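# Fold in both corner flaps at one box end

## Task

At one of the short ends of the cardboard box, tuck both corner flaps inward so that, at the finish, both long side walls stand upright and the box rests on its bottom. The result must hold by itself; anything staying in place only because a gripper is still holding or pressing it does not count.

## Robot and tools

Robot: two arms, left_arm and right_arm, each ending in a parallel two-finger gripper. Objects may occasionally be tugged out of a grip or nudged by an outside disturbance. Nothing may leave the table, and the arms must never collide or shove against each other hard.

Frames. Every printed pose uses one world frame. Its origin lies on the table surface midway between the arms, +x reaches out across the table, +z is up, and left_arm sits toward +y. The names left and right refer to arms, not to image sides. Each gripper also has its own frame: fingers extend along its +z and close along its y. The reported end_effector_position is the spot between the finger pads, roughly 1 cm short of the tips. Orientation is end_effector_quat_wxyz. Printed positions can be a little wrong, more so at long reach.

The row. Commands that move arms use a single list of 14 numbers covering both arms, each within [-1, 1]: left_arm dx, dy, dz, rx, ry, rz, opening, then right_arm in the same seven slots. Include all 14 even when one arm is idle. dx..rz are offsets, not poses: they are expressed in that gripper's own axes and counted from the gripper pose shown in the most recent result that displays it (before any such result in the scene, and for second or later calls within one reply, from where the arm stands when the motion begins). Scale: 1.0 equals 0.6 m of translation or 180 degrees of rotation; rx, ry, rz form one rotation vector. Opening is absolute: +1 is fully open (0.094 m), -1 closed.

Tools.
- execute_actions: argument actions, a list holding at most one item. An empty list just reports the state. An action item is {"rows": [...], "steps": n} with 1 to 15 rows and steps up to 15 (default 15), each step 1/30 s; each row drives one step, the last row repeats to fill the count, and every row is an offset from the same base pose, not from the row before. A wait item is {"steps": n} with n up to 300, counted from the previous result, so thinking time is included. Optional pictures (boolean) toggles camera images, which are on by default. A rejected call does nothing.
- move: target is one 14-number row as above; speed is m/s, 0.002 to 0.5, default 0.25 (rotation capped at twice that in rad/s). Both grippers travel straight lines that finish together, lasting 0.5 to 10 s; longer paths are cut off at 10 s. Openings are sent at the start. Paths ignore obstacles and the other arm. Grippers trail the path and can exceed speed, notably near full arm extension. Faster contact hits harder; aiming deeper past a contact presses harder. The result adds a move: line with an ending (done, off_target, moving, held, fault) and active limits, plus each gripper's remaining distance. If only one arm is named, the other finished fine. held means a safety check blocked the last step; limits=paced means the sent pose was clipped; limits=held means some steps were blocked en route, after which the arm may surge.
- wait: seconds, 0 to 10; the robot gets no new command.
- zoom_image: camera (cam_head_left, cam_head_right, cam_left_wrist, cam_right_wrist) and region [x0, y0, x1, y1] in pixels of that 504x504 image, top-left origin, no larger than 504 by 504.
- finished_scene: scene, the current scene number. Irreversible; the result tells whether the goal was met. Replying with no tool call ends everything.

Motion behaviour. Each control step clips the commanded pose to 70 mm and 16 degrees from the measured one; damped inverse kinematics follows, favouring position over orientation. Elbows stop just short of straight. Arms tend to settle a centimetre or more low; repeated zero offsets let them droop. To hold an arm still, send in a reply's first call the offset returning it to the intended pose, then zeros, raising the aim if it keeps sagging. After an action the arm goes only to its last clipped pose, so distant goals need several actions; compare the printed pose and send the remainder. Zero offsets pull back toward the base pose; they are not a pause. A Hand target line shows where the controller is steering each gripper. The simulation keeps running while the operator thinks and writes.

Gripping. grip_measured is the finger opening on the command scale (the last Joint positions entry is metres). Readings may be off by about 1 mm per gripper. To hold something, command about 0.03 below grip_measured for a firm grip, less for a light one. Pads push at most around 50 to 62 N; parts under about 2 mm thick are held more weakly, and first contact can spike.

Result lines. HELD marks steps where the row was partly or fully withheld. pose unreachable means a clearance check altered or blocked an arm's command. FAULT or OVER-TEMPERATURE FAULT lines report arm stops. MOTOR HOT appears from 75 °C; at 90 °C that arm halts for 10 s; at 100 °C it goes limp and drops. Holding loads heats motors, so avoid long static holds. Joint limits (rad): waist -2.618 to 3.054, shoulder 0 to 3.142, elbow 0 to 3.142, wrist pitch and yaw ±1.571, wrist roll ±2.094.

Cameras: two fixed head cameras and two fisheye wrist cameras, calibration given per camera as K, distortion and T_world_to_cam; actual poses can differ by a few degrees and millimetres.

Avoid dropping, slipping, slamming, hard strikes and heavy pressing.

Each tool is called after ">>>" as name([rows], argument=value, ...), one row to a line, values as JSON.

## Session

>>> execute_actions(actions=[])

Scene clock: 0.00 s of 4500.00 s.
left_arm: end_effector_position=(+0.3938, +0.3405, +0.4108) grip_measured=+1.000 end_effector_quat_wxyz=(+0.705, -0.067, +0.704, +0.056) | right_arm: end_effector_position=(+0.4015, -0.3011, +0.4025) grip_measured=-0.983 end_effector_quat_wxyz=(+0.699, -0.061, +0.710, +0.051)
Joint positions: left_arm=[-0.005  1.046  1.061 -0.015  0.011 -0.015  0.094] | right_arm=[-0.01   1.043  1.043 -0.017 -0.004 -0.012  0.001]
Joint velocities: left_arm=[-0.007  0.002 -0.012  0.022  0.022 -0.007  0.   ] | right_arm=[-0.017 -0.007 -0.007  0.095 -0.022  0.007  0.   ]
Hand target (left_arm): +0.392, +0.340, +0.413; +0.706, -0.067, +0.703, +0.056
Hand target (right_arm): +0.400, -0.301, +0.401; +0.696, -0.061, +0.714, +0.050

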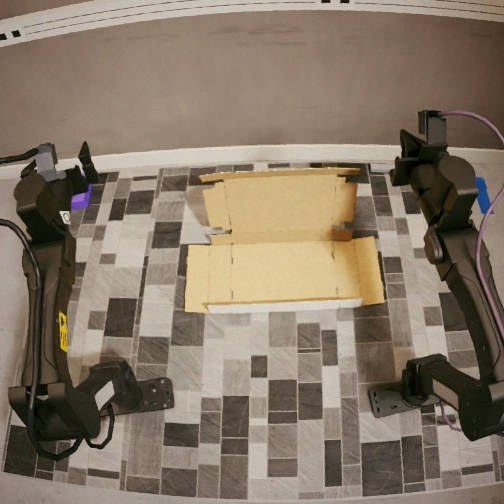

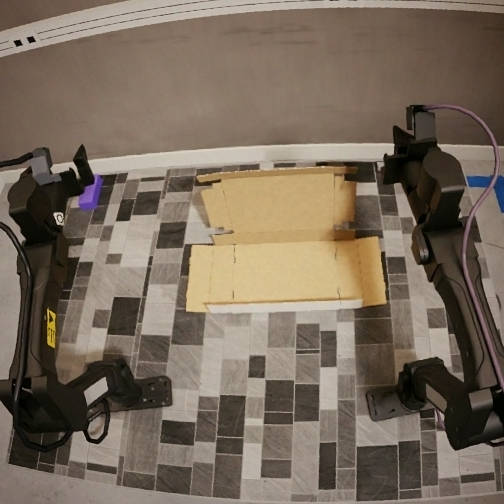

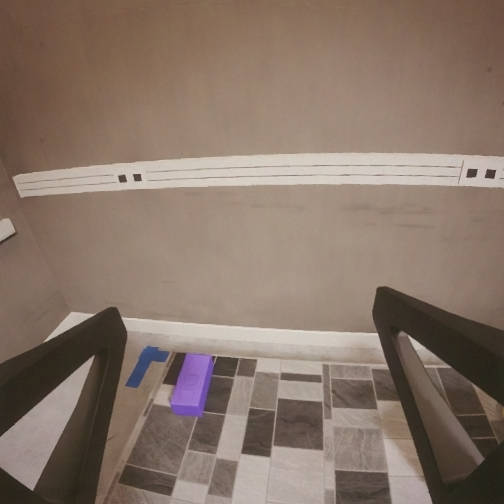

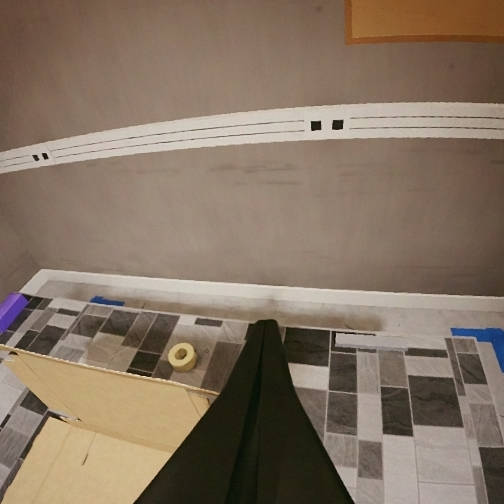

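>>> zoom_image(camera="cam_head_left", region=[170, 150, 410, 330])

>>> zoom_image(camera="cam_head_right", region=[170, 150, 410, 330])

Region (170, 150, 410, 330) of cam_head_left's 504x504 image, scaled by 2.100, with more detail than that image has; it fills the top 378 rows of this view, and the rest is white.

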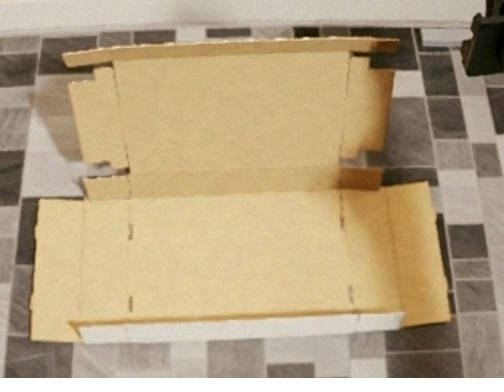

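Region (170, 150, 410, 330) of cam_head_right's 504x504 image, scaled by 2.100, with more detail than that image has; it fills the top 378 rows of this view, and the rest is white.

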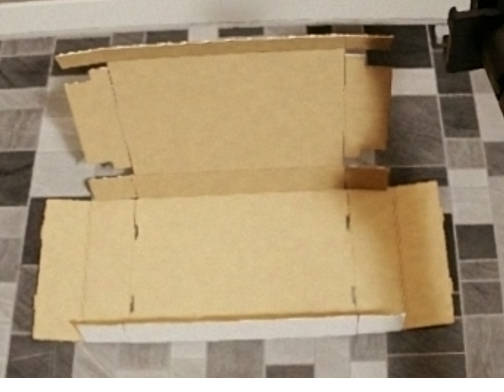

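>>> move(target=[0.485,-0.336,-0.404,0.516,0.202,0.241,-1,0.421,0.3645,-0.235,-0.344,0.410,-0.344,0.2], speed=0.25)

Scene clock: 23.67 s of 4500.00 s.
left_arm: end_effector_position=(+0.1971, +0.0989, +0.1298) grip_measured=-0.977 end_effector_quat_wxyz=(+0.255, +0.652, +0.671, -0.241) | right_arm: end_effector_position=(+0.2242, -0.1143, +0.1493) grip_measured=+0.198 end_effector_quat_wxyz=(-0.014, -0.699, +0.715, +0.003)
Joint positions: left_arm=[-0.506  1.141  0.792 -0.924  0.664  1.122  0.001] | right_arm=[ 0.722  1.77   1.611 -1.439 -0.008 -0.662  0.056]
Joint velocities: left_arm=[-0.007 -0.002  0.007  0.007 -0.051 -0.066  0.001] | right_arm=[-0.002  0.012 -0.027  0.022  0.022  0.095  0.   ]
Hand target (left_arm): +0.193, +0.099, +0.121; +0.243, +0.656, +0.671, -0.247
Hand target (right_arm): +0.226, -0.111, +0.155; +0.009, +0.704, -0.710, -0.001
Off the commanded pose (left_arm): 0.010 m, 2 deg.
Off the commanded pose (right_arm): 0.003 m, 1 deg.
After step 90, 16.17 s passed at rest.
move: done
camera_calibration (this result's frames):
cam_left_wrist: T_world_to_cam=[[-0.998559, 0.0432918, -0.0317168, 0.193371], [0.0482633, 0.982854, -0.177956, -0.058183], [0.023469, -0.17923, -0.983527, 0.235096], [0, 0, 0, 1]] pos_world=[0.190382, 0.0909502, 0.227002]
cam_right_wrist: T_world_to_cam=[[0.983968, -0.160819, -0.0771002, -0.220104], [-0.0711639, -0.750442, 0.657094, -0.135549], [-0.163532, -0.641073, -0.749855, 0.165432], [0, 0, 0, 1]] pos_world=[0.233982, -0.031065, 0.196148]

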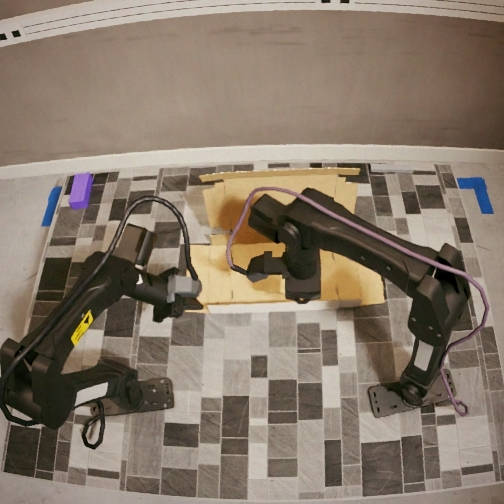

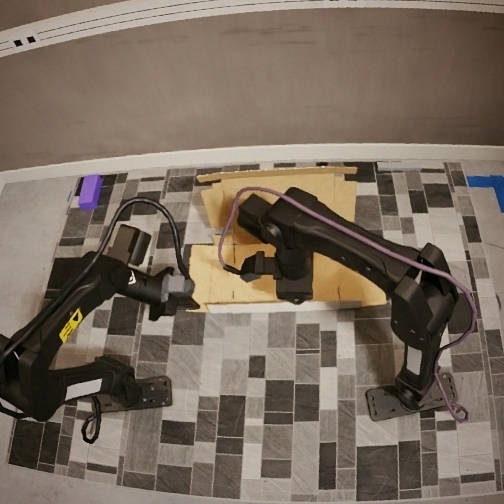

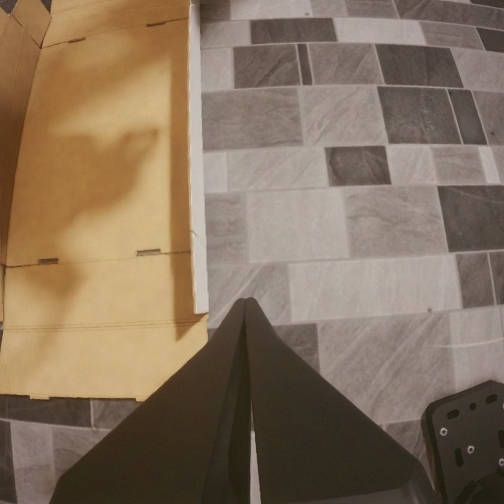

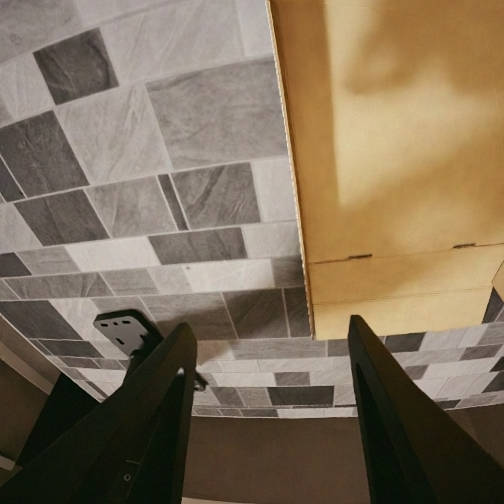

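>>> move(target=[0.083,0.005,0.137,0,0,0,-1,0,-0.023,0.19,0,0,0,0.2], speed=0.12)

Scene clock: 27.77 s of 4500.00 s.
left_arm: end_effector_position=(+0.2114, +0.0822, +0.0432) grip_measured=-0.977 end_effector_quat_wxyz=(+0.269, +0.655, +0.666, -0.234) | right_arm: end_effector_position=(+0.2386, -0.1087, +0.0432) grip_measured=+0.198 end_effector_quat_wxyz=(-0.003, -0.698, +0.716, +0.004)
Joint positions: left_arm=[-0.565  1.326  0.529 -0.4    0.643  1.052  0.001] | right_arm=[ 0.699  1.85   1.283 -1.01  -0.008 -0.683  0.056]
Joint velocities: left_arm=[ 0.007  0.007 -0.017 -0.007 -0.037  0.022  0.   ] | right_arm=[-0.012  0.007  0.012  0.037 -0.051 -0.022  0.001]
Hand target (left_arm): +0.204, +0.083, +0.035; +0.255, +0.653, +0.672, -0.242
Hand target (right_arm): +0.237, -0.115, +0.035; +0.014, +0.699, -0.715, -0.003
Off the commanded pose (left_arm): 0.013 m, 2 deg.
Off the commanded pose (right_arm): 0.012 m, 1 deg.
move: off_target (left_arm, right_arm)
camera_calibration (this result's frames):
cam_left_wrist: T_world_to_cam=[[-0.997072, 0.0417464, -0.0640681, 0.206877], [0.0530604, 0.981014, -0.18654, -0.0583923], [0.0550643, -0.189393, -0.980356, 0.14068], [0, 0, 0, 1]] pos_world=[0.201623, 0.075291, 0.140278]
cam_right_wrist: T_world_to_cam=[[0.984743, -0.161063, -0.0658729, -0.242203], [-0.0816046, -0.76178, 0.642676, -0.0586725], [-0.153692, -0.627495, -0.763301, 0.0914818], [0, 0, 0, 1]] pos_world=[0.247779, -0.026301, 0.0915809]

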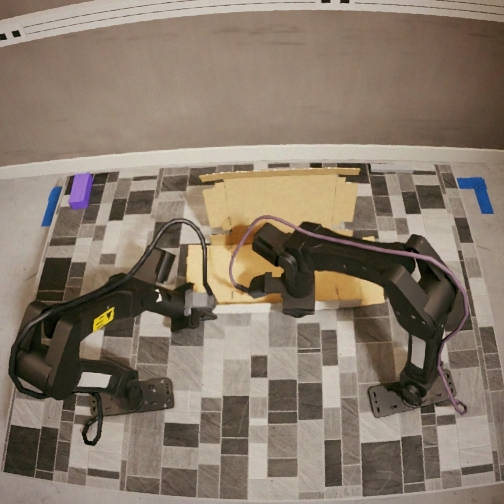

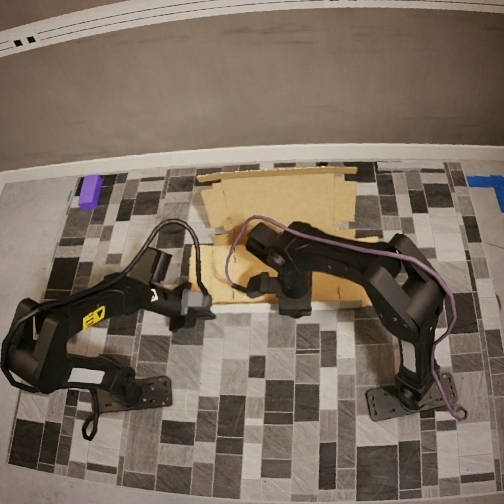

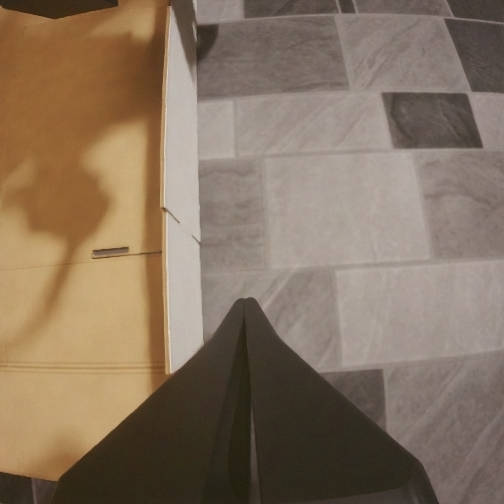

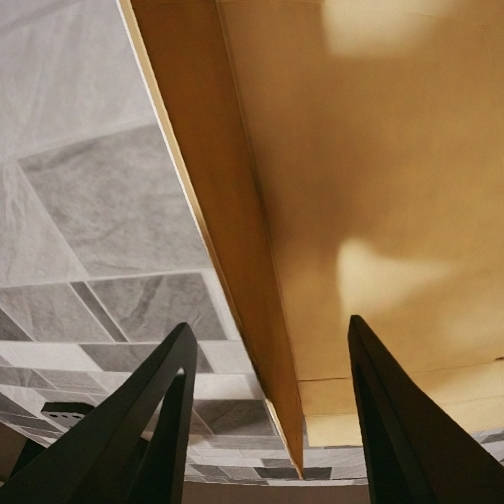

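>>> move(target=[0.012,-0.005,0.014,0,0,0,-1,0,0.003,0.022,0,0,0,0.2], speed=0.05)

>>> move(target=[0,0,0,0,0,0,-1,0,0,0,0,0,0,-1])

>>> move(target=[0,0.11,0,0,0,0,-1,0,0,0,0,0,0,-1], speed=0.04)

Scene clock: 30.47 s of 4500.00 s.
left_arm: end_effector_position=(+0.2166, +0.0804, +0.0429) grip_measured=-0.977 end_effector_quat_wxyz=(+0.286, +0.657, +0.660, -0.227) | right_arm: end_effector_position=(+0.2454, -0.1008, +0.0433) grip_measured=+0.198 end_effector_quat_wxyz=(+0.018, -0.698, +0.716, +0.006)
Joint positions: left_arm=[-0.565  1.326  0.513 -0.345  0.642  1.051  0.001] | right_arm=[ 0.699  1.85   1.283 -0.968 -0.008 -0.683  0.056]
Joint velocities: left_arm=[ 0.022 -0.007 -0.012  0.022 -0.066  0.007  0.001] | right_arm=[-0.007  0.002 -0.012 -0.022 -0.007  0.037 -0.   ]
Hand target (left_arm): +0.209, +0.082, +0.032; +0.270, +0.655, +0.666, -0.234
Hand target (right_arm): +0.237, -0.109, +0.031; +0.003, +0.698, -0.716, -0.004
Off the commanded pose (left_arm): 0.013 m, 2 deg.
Off the commanded pose (right_arm): 0.018 m, 2 deg.
move: off_target (left_arm, right_arm)
camera_calibration (this result's frames):
cam_left_wrist: T_world_to_cam=[[-0.994142, 0.0399461, -0.100432, 0.213131], [0.0592624, 0.978527, -0.197415, -0.0575979], [0.0903899, -0.202211, -0.975162, 0.132822], [0, 0, 0, 1]] pos_world=[0.20329, 0.0747054, 0.139558]
cam_right_wrist: T_world_to_cam=[[0.986244, -0.15931, -0.0440798, -0.248732], [-0.0987775, -0.781837, 0.615609, -0.0488182], [-0.132536, -0.602787, -0.786818, 0.0959327], [0, 0, 0, 1]] pos_world=[0.253203, -0.0199665, 0.0945704]

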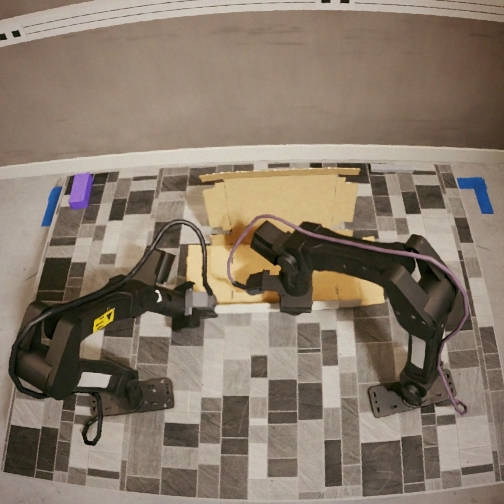

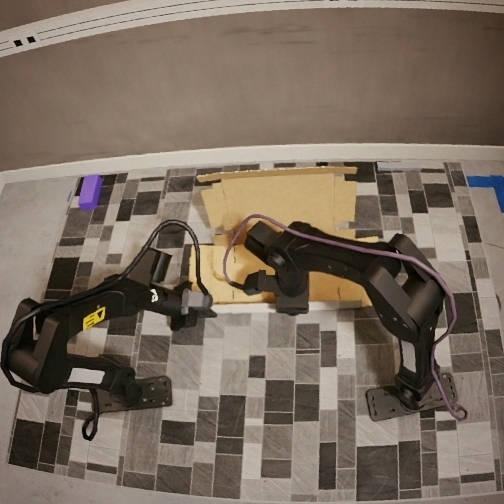

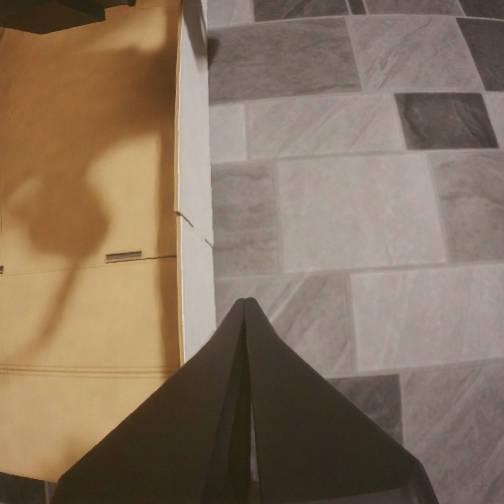

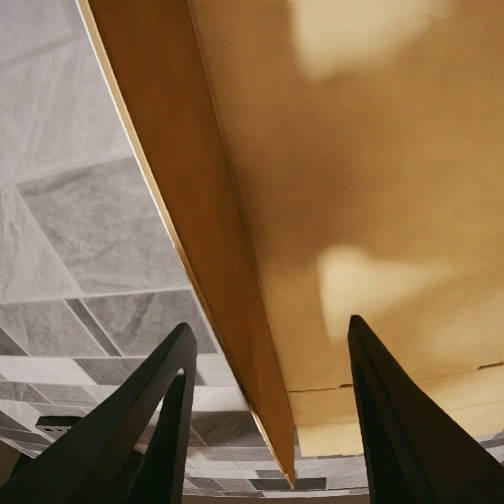

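Scene clock: 30.97 s of 4500.00 s.
left_arm: end_effector_position=(+0.2166, +0.0804, +0.0429) grip_measured=-0.977 end_effector_quat_wxyz=(+0.286, +0.657, +0.660, -0.227) | right_arm: end_effector_position=(+0.2460, -0.1006, +0.0433) grip_measured=-0.969 end_effector_quat_wxyz=(+0.019, -0.698, +0.716, +0.005)
Joint positions: left_arm=[-0.565  1.326  0.513 -0.345  0.642  1.051  0.001] | right_arm=[ 0.699  1.85   1.283 -0.965 -0.007 -0.683  0.001]
Joint velocities: left_arm=[-0.002 -0.002 -0.012 -0.066 -0.007  0.037 -0.   ] | right_arm=[ 0.002 -0.017  0.002 -0.066 -0.066  0.007  0.001]
Hand target (left_arm): +0.217, +0.080, +0.043; +0.286, +0.657, +0.660, -0.227
Hand target (right_arm): +0.245, -0.101, +0.043; -0.018, +0.698, -0.716, -0.006
Off the commanded pose (left_arm): 0.000 m, 0 deg.
Off the commanded pose (right_arm): 0.001 m, 0 deg.
move: done
camera_calibration (this result's frames):
cam_left_wrist: T_world_to_cam=[[-0.994142, 0.0399461, -0.100432, 0.213131], [0.0592624, 0.978527, -0.197415, -0.0575979], [0.0903899, -0.202211, -0.975162, 0.132822], [0, 0, 0, 1]] pos_world=[0.20329, 0.0747054, 0.139558]
cam_right_wrist: T_world_to_cam=[[0.986226, -0.160087, -0.0416023, -0.249552], [-0.10104, -0.782218, 0.614757, -0.0480742], [-0.130957, -0.602085, -0.787619, 0.0958571], [0, 0, 0, 1]] pos_world=[0.25381, -0.0198405, 0.0946709]

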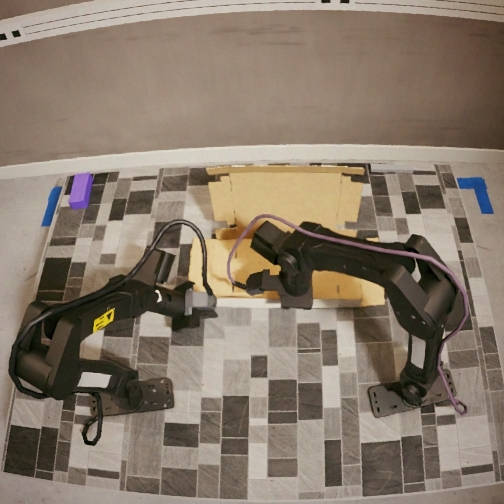

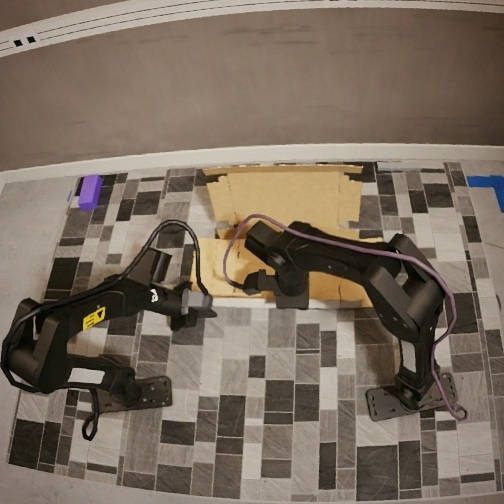

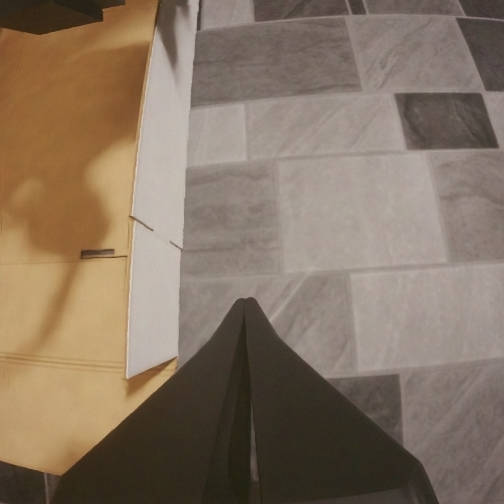

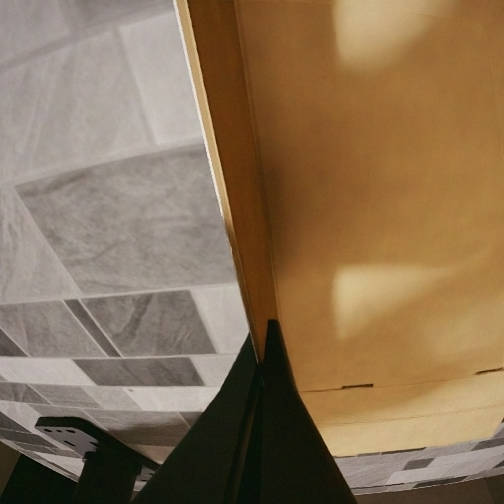

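Scene clock: 32.87 s of 4500.00 s.
left_arm: end_effector_position=(+0.2701, +0.0843, +0.0424) grip_measured=-0.977 end_effector_quat_wxyz=(+0.273, +0.656, +0.665, -0.229) | right_arm: end_effector_position=(+0.2500, -0.1000, +0.0435) grip_measured=-0.969 end_effector_quat_wxyz=(+0.026, -0.693, +0.721, -0.001)
Joint positions: left_arm=[-0.474  1.562  0.731 -0.42   0.667  1.161  0.001] | right_arm=[ 0.699  1.85   1.283 -0.953  0.008 -0.67   0.001]
Joint velocities: left_arm=[ 0.002  0.002  0.002 -0.095  0.081  0.037 -0.   ] | right_arm=[-0.002 -0.017 -0.022  0.051 -0.037 -0.007 -0.001]
Hand target (left_arm): +0.282, +0.083, +0.049; +0.286, +0.656, +0.660, -0.226
Hand target (right_arm): +0.246, -0.101, +0.043; -0.019, +0.698, -0.716, -0.005
Off the commanded pose (left_arm): 0.014 m, 2 deg.
Off the commanded pose (right_arm): 0.004 m, 1 deg.
move: off_target (left_arm)
camera_calibration (this result's frames):
cam_left_wrist: T_world_to_cam=[[-0.996187, 0.0408502, -0.077086, 0.265605], [0.0544592, 0.981479, -0.183664, -0.0642642], [0.0681556, -0.187162, -0.979962, 0.13327], [0, 0, 0, 1]] pos_world=[0.259009, 0.0771669, 0.13927]
cam_right_wrist: T_world_to_cam=[[0.98449, -0.173868, -0.0234284, -0.255061], [-0.123319, -0.780797, 0.612493, -0.0414643], [-0.124786, -0.600104, -0.790129, 0.0956176], [0, 0, 0, 1]] pos_world=[0.257924, -0.0193417, 0.0949711]

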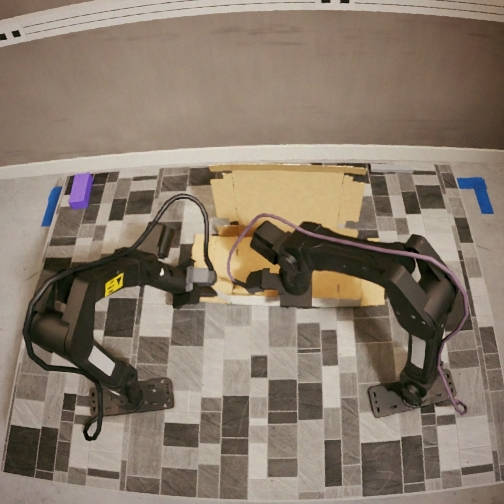

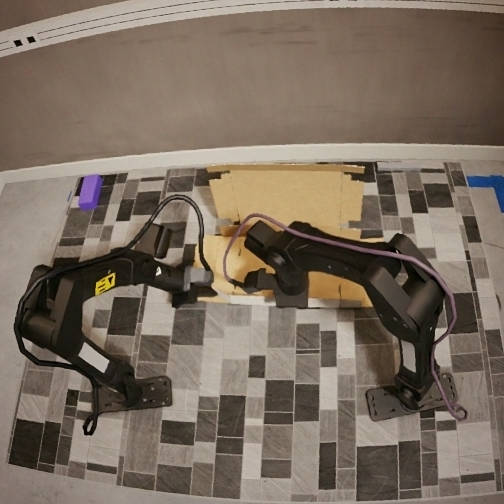

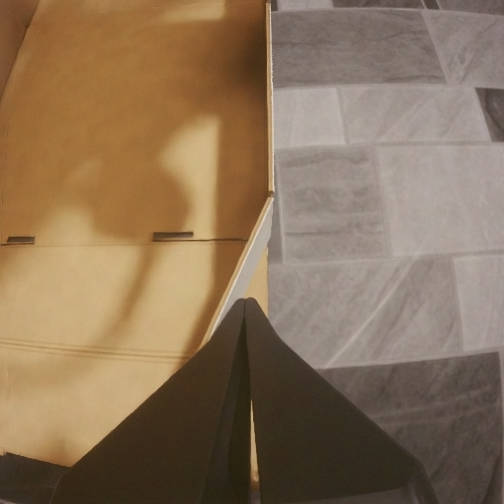

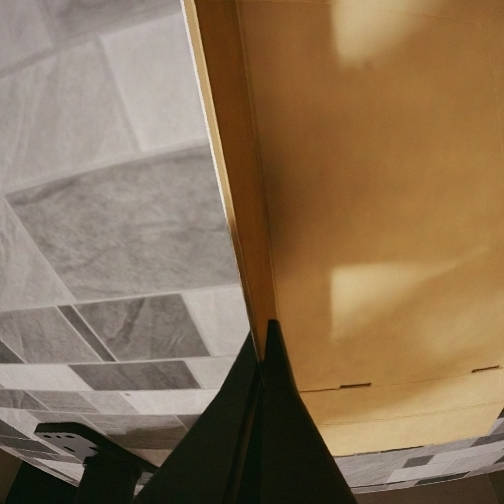

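>>> move(target=[-0.022,0.05,0.036,0,0,0,-1,0,0,0,0,0,0,-1], speed=0.04)

>>> move(target=[-0.04,0.0,0.04,0,0,0,-1,0,0,0,0,0,0,-1], speed=0.04)

Scene clock: 36.33 s of 4500.00 s.
left_arm: end_effector_position=(+0.2869, +0.0688, +0.0312) grip_measured=-0.977 end_effector_quat_wxyz=(+0.256, +0.654, +0.672, -0.236) | right_arm: end_effector_position=(+0.2515, -0.1011, +0.0435) grip_measured=-0.969 end_effector_quat_wxyz=(+0.027, -0.690, +0.723, -0.007)
Joint positions: left_arm=[-0.513  1.682  0.816 -0.397  0.652  1.115  0.001] | right_arm=[ 0.699  1.85   1.283 -0.953  0.018 -0.663  0.001]
Joint velocities: left_arm=[-0.012  0.017  0.002 -0.007 -0.037 -0.081 -0.   ] | right_arm=[ 0.007  0.022  0.017  0.007  0.051 -0.037  0.   ]
Hand target (left_arm): +0.300, +0.061, +0.037; +0.273, +0.656, +0.665, -0.229
Hand target (right_arm): +0.250, -0.100, +0.043; -0.026, +0.693, -0.721, +0.001
Off the commanded pose (left_arm): 0.017 m, 2 deg.
Off the commanded pose (right_arm): 0.002 m, 1 deg.
move: off_target (left_arm)
camera_calibration (this result's frames):
cam_left_wrist: T_world_to_cam=[[-0.998341, 0.0415207, -0.0398815, 0.281513], [0.0477524, 0.984154, -0.170766, -0.0506984], [0.0321592, -0.172387, -0.984504, 0.127762], [0, 0, 0, 1]] pos_world=[0.279358, 0.0602309, 0.128352]
cam_right_wrist: T_world_to_cam=[[0.983329, -0.181275, -0.0142929, -0.257601], [-0.134084, -0.77594, 0.616391, -0.0391793], [-0.122827, -0.604199, -0.78731, 0.0940988], [0, 0, 0, 1]] pos_world=[0.259611, -0.0202431, 0.0945528]

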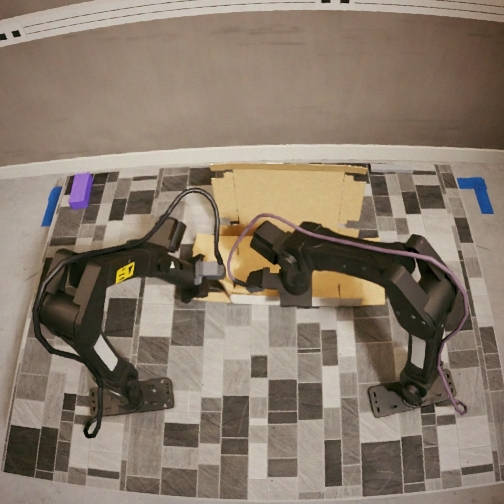

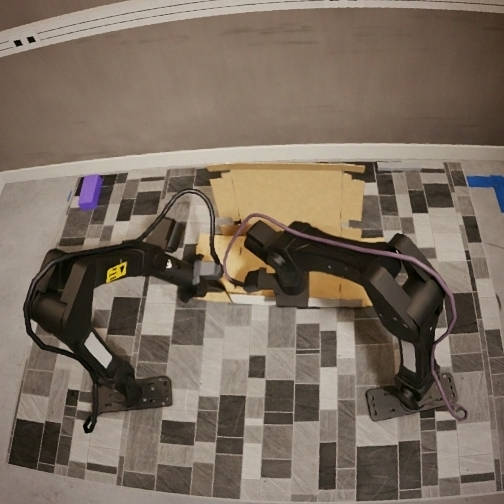

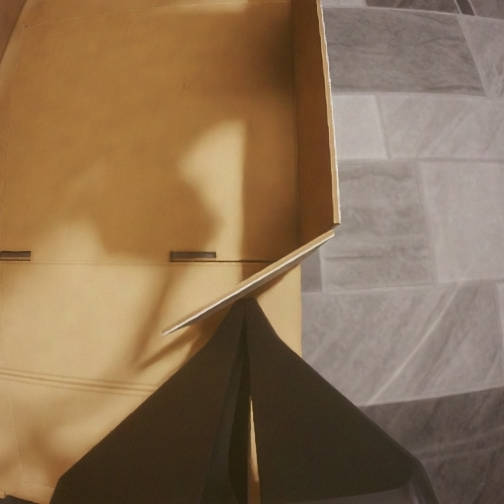

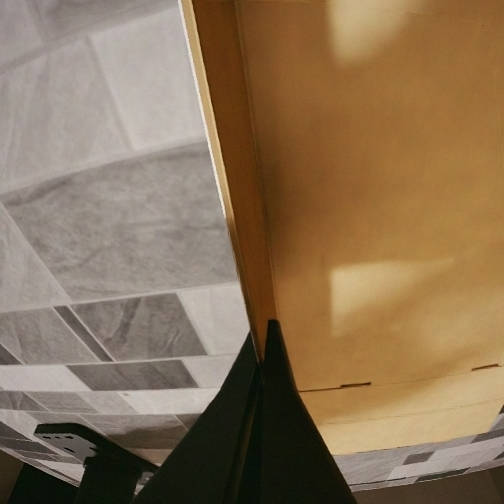

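Scene clock: 37.43 s of 4500.00 s.
left_arm: end_effector_position=(+0.2845, +0.0451, +0.0254) grip_measured=-0.977 end_effector_quat_wxyz=(+0.250, +0.653, +0.678, -0.226) | right_arm: end_effector_position=(+0.2509, -0.1024, +0.0434) grip_measured=-0.969 end_effector_quat_wxyz=(+0.024, -0.690, +0.723, -0.008)
Joint positions: left_arm=[-0.609  1.702  0.816 -0.317  0.595  1.     0.001] | right_arm=[ 0.699  1.85   1.283 -0.958  0.02  -0.662  0.001]
Joint velocities: left_arm=[-0.012 -0.012 -0.012  0.081 -0.11  -0.095  0.   ] | right_arm=[ 0.007  0.017 -0.027  0.007  0.022 -0.066  0.001]
Hand target (left_arm): +0.287, +0.035, +0.028; +0.255, +0.654, +0.672, -0.236
Hand target (right_arm): +0.251, -0.101, +0.044; -0.027, +0.690, -0.723, +0.006
Off the commanded pose (left_arm): 0.011 m, 2 deg.
Off the commanded pose (right_arm): 0.001 m, 0 deg.
move: off_target (left_arm)
camera_calibration (this result's frames):
cam_left_wrist: T_world_to_cam=[[-0.998703, 0.0311917, -0.0402518, 0.280474], [0.0368078, 0.988403, -0.147326, -0.0258884], [0.0351897, -0.148616, -0.988269, 0.116105], [0, 0, 0, 1]] pos_world=[0.276977, 0.0340948, 0.122218]
cam_right_wrist: T_world_to_cam=[[0.983143, -0.182194, -0.01535, -0.257231], [-0.13348, -0.772572, 0.620738, -0.0401739], [-0.124954, -0.608225, -0.783868, 0.093209], [0, 0, 0, 1]] pos_world=[0.259179, -0.0212112, 0.0940525]

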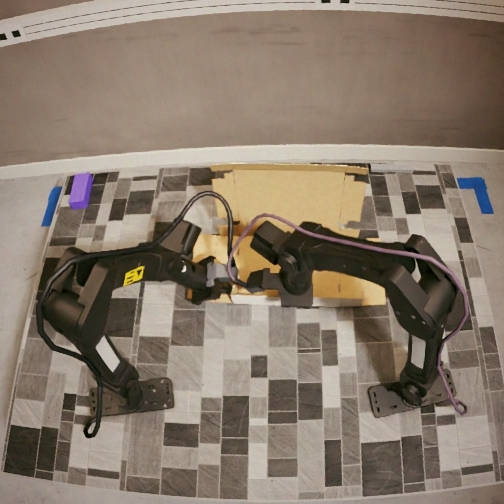

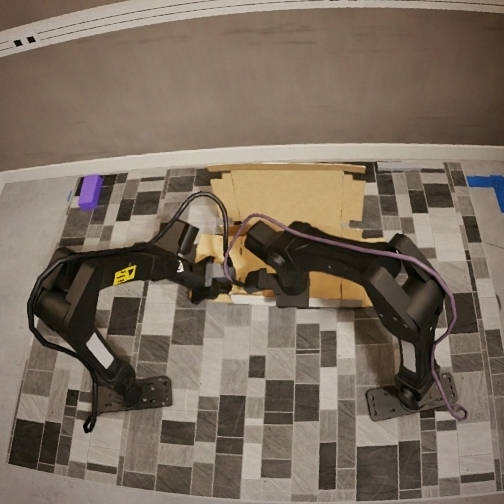

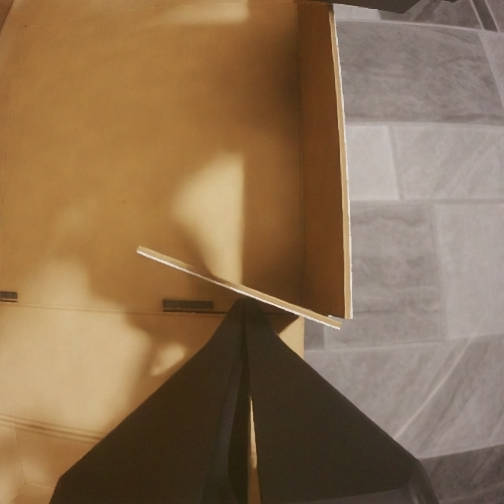

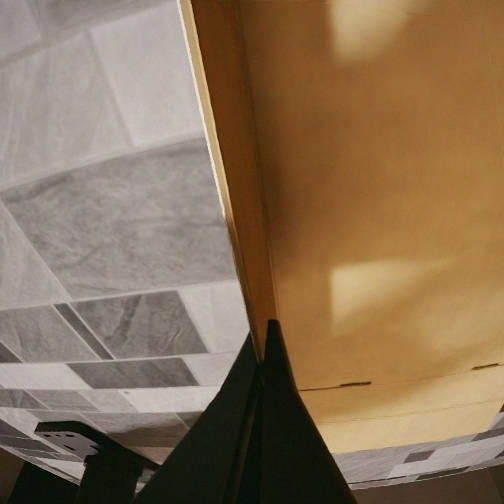

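>>> move(target=[0.05,0.0,-0.08,0,0,0,-1,0,0,0,0,0,0,-1], speed=0.06)

Scene clock: 40.37 s of 4500.00 s.
left_arm: end_effector_position=(+0.2851, +0.0990, +0.0366) grip_measured=-0.977 end_effector_quat_wxyz=(+0.244, +0.653, +0.683, -0.219) | right_arm: end_effector_position=(+0.2509, -0.1024, +0.0434) grip_measured=-0.969 end_effector_quat_wxyz=(+0.024, -0.690, +0.723, -0.008)
Joint positions: left_arm=[-0.431  1.633  0.816 -0.512  0.63   1.204  0.001] | right_arm=[ 0.699  1.85   1.283 -0.958  0.02  -0.662  0.001]
Joint velocities: left_arm=[-0.007 -0.012  0.012 -0.081 -0.066  0.022 -0.001] | right_arm=[ 0.012 -0.007 -0.002  0.066  0.051 -0.066 -0.001]
Hand target (left_arm): +0.282, +0.099, +0.044; +0.251, +0.653, +0.678, -0.226
Hand target (right_arm): +0.251, -0.102, +0.043; -0.024, +0.690, -0.723, +0.008
Off the commanded pose (left_arm): 0.008 m, 1 deg.
Off the commanded pose (right_arm): 0.000 m, 0 deg.
move: done
camera_calibration (this result's frames):
cam_left_wrist: T_world_to_cam=[[-0.998966, 0.0242543, -0.0384491, 0.280554], [0.0290106, 0.991296, -0.128416, -0.076331], [0.0349998, -0.129399, -0.990975, 0.133462], [0, 0, 0, 1]] pos_world=[0.277807, 0.0861318, 0.133242]
cam_right_wrist: T_world_to_cam=[[0.983143, -0.182194, -0.01535, -0.257231], [-0.13348, -0.772572, 0.620738, -0.0401739], [-0.124954, -0.608225, -0.783868, 0.093209], [0, 0, 0, 1]] pos_world=[0.259179, -0.0212112, 0.0940525]

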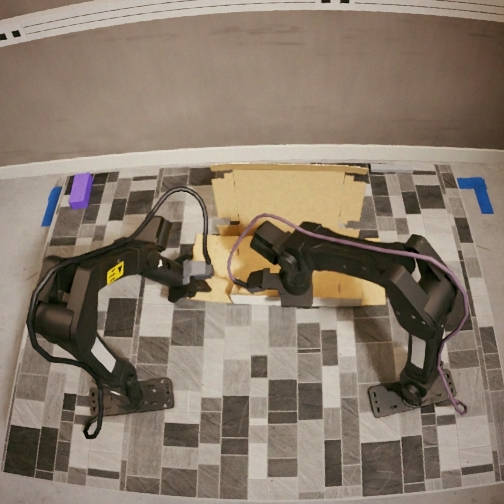

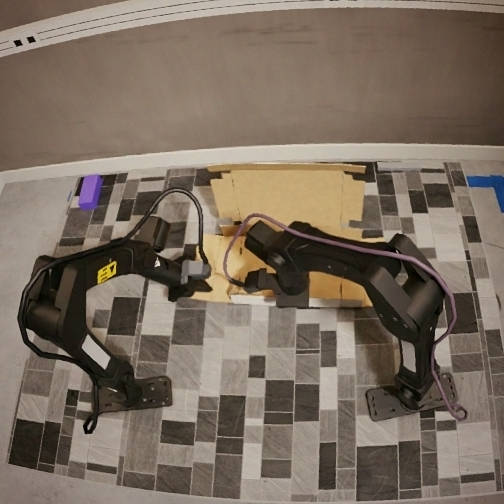

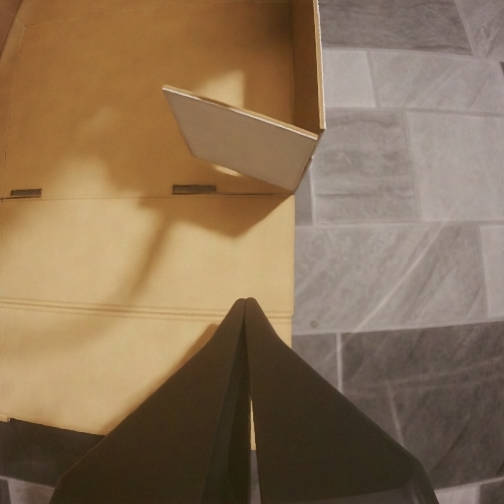

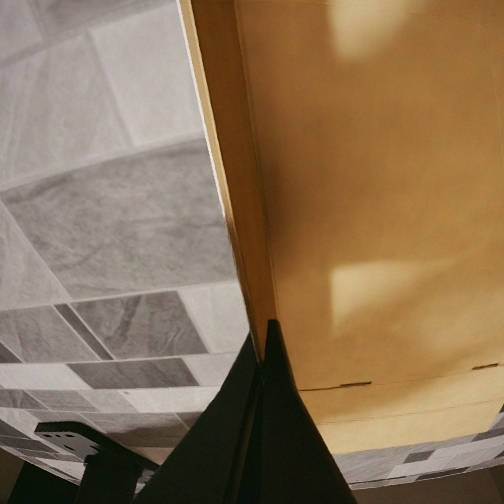

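>>> move(target=[0.057,0.315,-0.065,0,-0.14,0,-1,0,0,0,0,0,0,-1], speed=0.12)

Scene clock: 47.40 s of 4500.00 s.
left_arm: end_effector_position=(+0.4676, +0.1589, +0.0500) grip_measured=-0.977 end_effector_quat_wxyz=(+0.379, +0.593, +0.618, -0.350) | right_arm: end_effector_position=(+0.2509, -0.1024, +0.0434) grip_measured=-0.969 end_effector_quat_wxyz=(+0.024, -0.690, +0.723, -0.008)
Joint positions: left_arm=[-0.091  2.388  1.759 -1.014  1.082  1.672  0.001] | right_arm=[ 0.699  1.85   1.283 -0.958  0.02  -0.662  0.001]
Joint velocities: left_arm=[ 0.007  0.007 -0.007 -0.051 -0.022 -0.051  0.   ] | right_arm=[-0.002 -0.012  0.012 -0.066 -0.022 -0.022 -0.   ]
Hand target (left_arm): +0.472, +0.159, +0.054; +0.387, +0.589, +0.614, -0.356
Hand target (right_arm): +0.251, -0.102, +0.043; -0.024, +0.690, -0.723, +0.008
Off the commanded pose (left_arm): 0.004 m, 1 deg.
Off the commanded pose (right_arm): 0.000 m, 0 deg.
After step 90, 1.53 s passed at rest.
move: done
camera_calibration (this result's frames):
cam_left_wrist: T_world_to_cam=[[-0.9978, 0.0107439, -0.0654146, 0.464828], [0.0430365, 0.855544, -0.515938, -0.104832], [0.0504219, -0.517619, -0.854124, 0.195764], [0, 0, 0, 1]] pos_world=[0.458446, 0.186026, 0.143527]
cam_right_wrist: T_world_to_cam=[[0.983143, -0.182194, -0.01535, -0.257231], [-0.13348, -0.772572, 0.620738, -0.0401739], [-0.124954, -0.608225, -0.783868, 0.093209], [0, 0, 0, 1]] pos_world=[0.259179, -0.0212112, 0.0940525]

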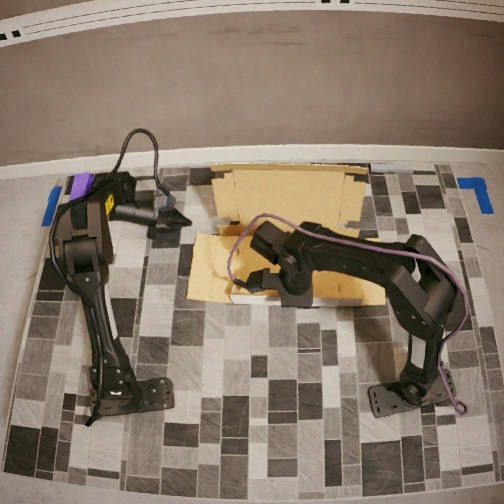

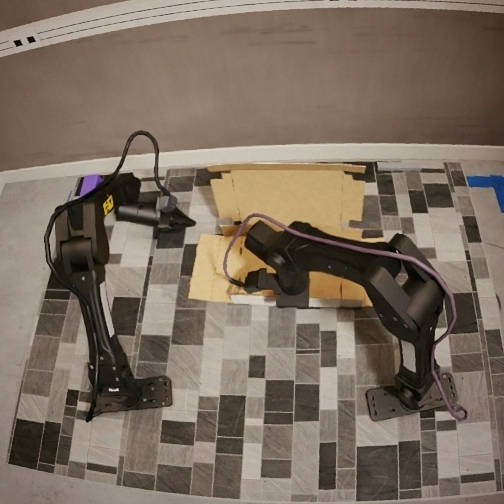

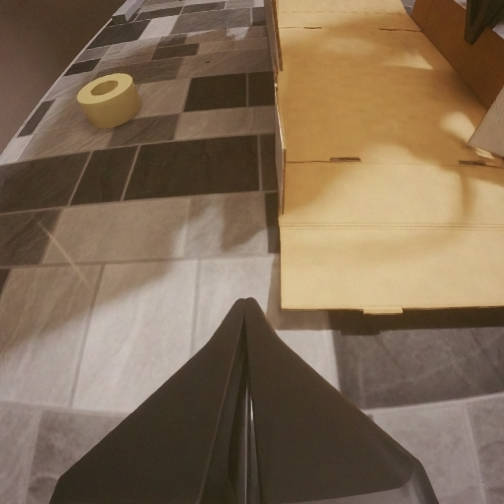

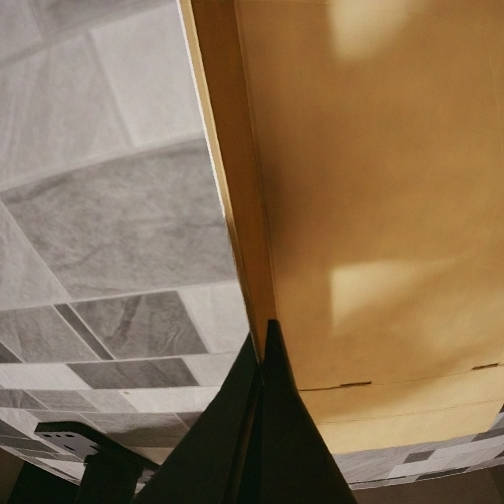

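>>> move(target=[-0.032,0.01,0.125,0,0,0,-1,0,0,0,0,0,0,-1], speed=0.05)

Scene clock: 50.77 s of 4500.00 s.
left_arm: end_effector_position=(+0.4818, +0.0859, +0.0318) grip_measured=-0.977 end_effector_quat_wxyz=(+0.381, +0.598, +0.614, -0.346) | right_arm: end_effector_position=(+0.2509, -0.1024, +0.0434) grip_measured=-0.969 end_effector_quat_wxyz=(+0.024, -0.690, +0.723, -0.008)
Joint positions: left_arm=[-0.255  2.389  1.674 -0.621  1.066  1.338  0.001] | right_arm=[ 0.699  1.85   1.283 -0.958  0.02  -0.662  0.001]
Joint velocities: left_arm=[ 0.002 -0.002 -0.017  0.022 -0.051 -0.051 -0.   ] | right_arm=[ 0.017 -0.012 -0.012  0.037 -0.051 -0.007  0.   ]
Hand target (left_arm): +0.477, +0.084, +0.031; +0.378, +0.594, +0.617, -0.351
Hand target (right_arm): +0.251, -0.102, +0.043; -0.024, +0.690, -0.723, +0.008
Off the commanded pose (left_arm): 0.004 m, 1 deg.
Off the commanded pose (right_arm): 0.000 m, 0 deg.
move: done
camera_calibration (this result's frames):
cam_left_wrist: T_world_to_cam=[[-0.996744, 0.0161559, -0.0790011, 0.478083], [0.0545425, 0.856678, -0.51296, -0.0581281], [0.0593912, -0.515599, -0.854769, 0.137205], [0, 0, 0, 1]] pos_world=[0.471548, 0.112816, 0.12523]
cam_right_wrist: T_world_to_cam=[[0.983143, -0.182194, -0.01535, -0.257231], [-0.13348, -0.772572, 0.620738, -0.0401739], [-0.124954, -0.608225, -0.783868, 0.093209], [0, 0, 0, 1]] pos_world=[0.259179, -0.0212112, 0.0940525]

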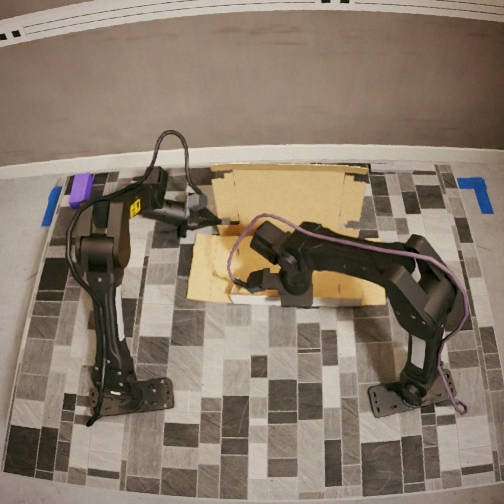

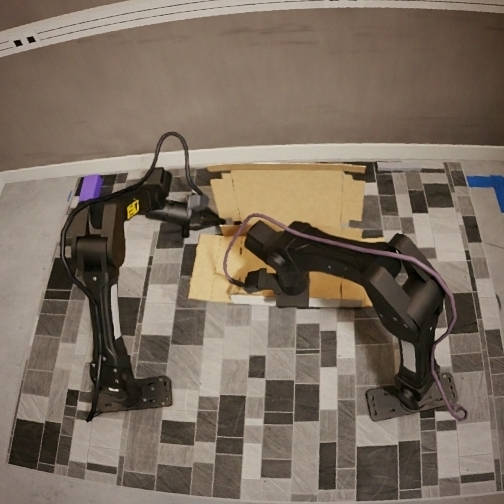

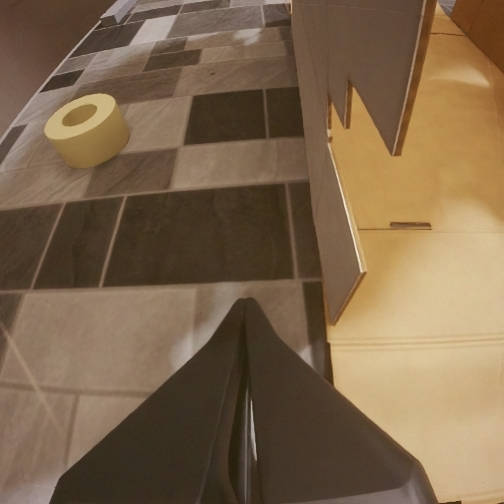

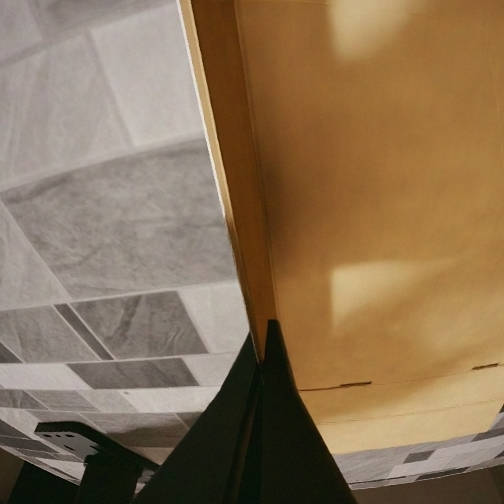

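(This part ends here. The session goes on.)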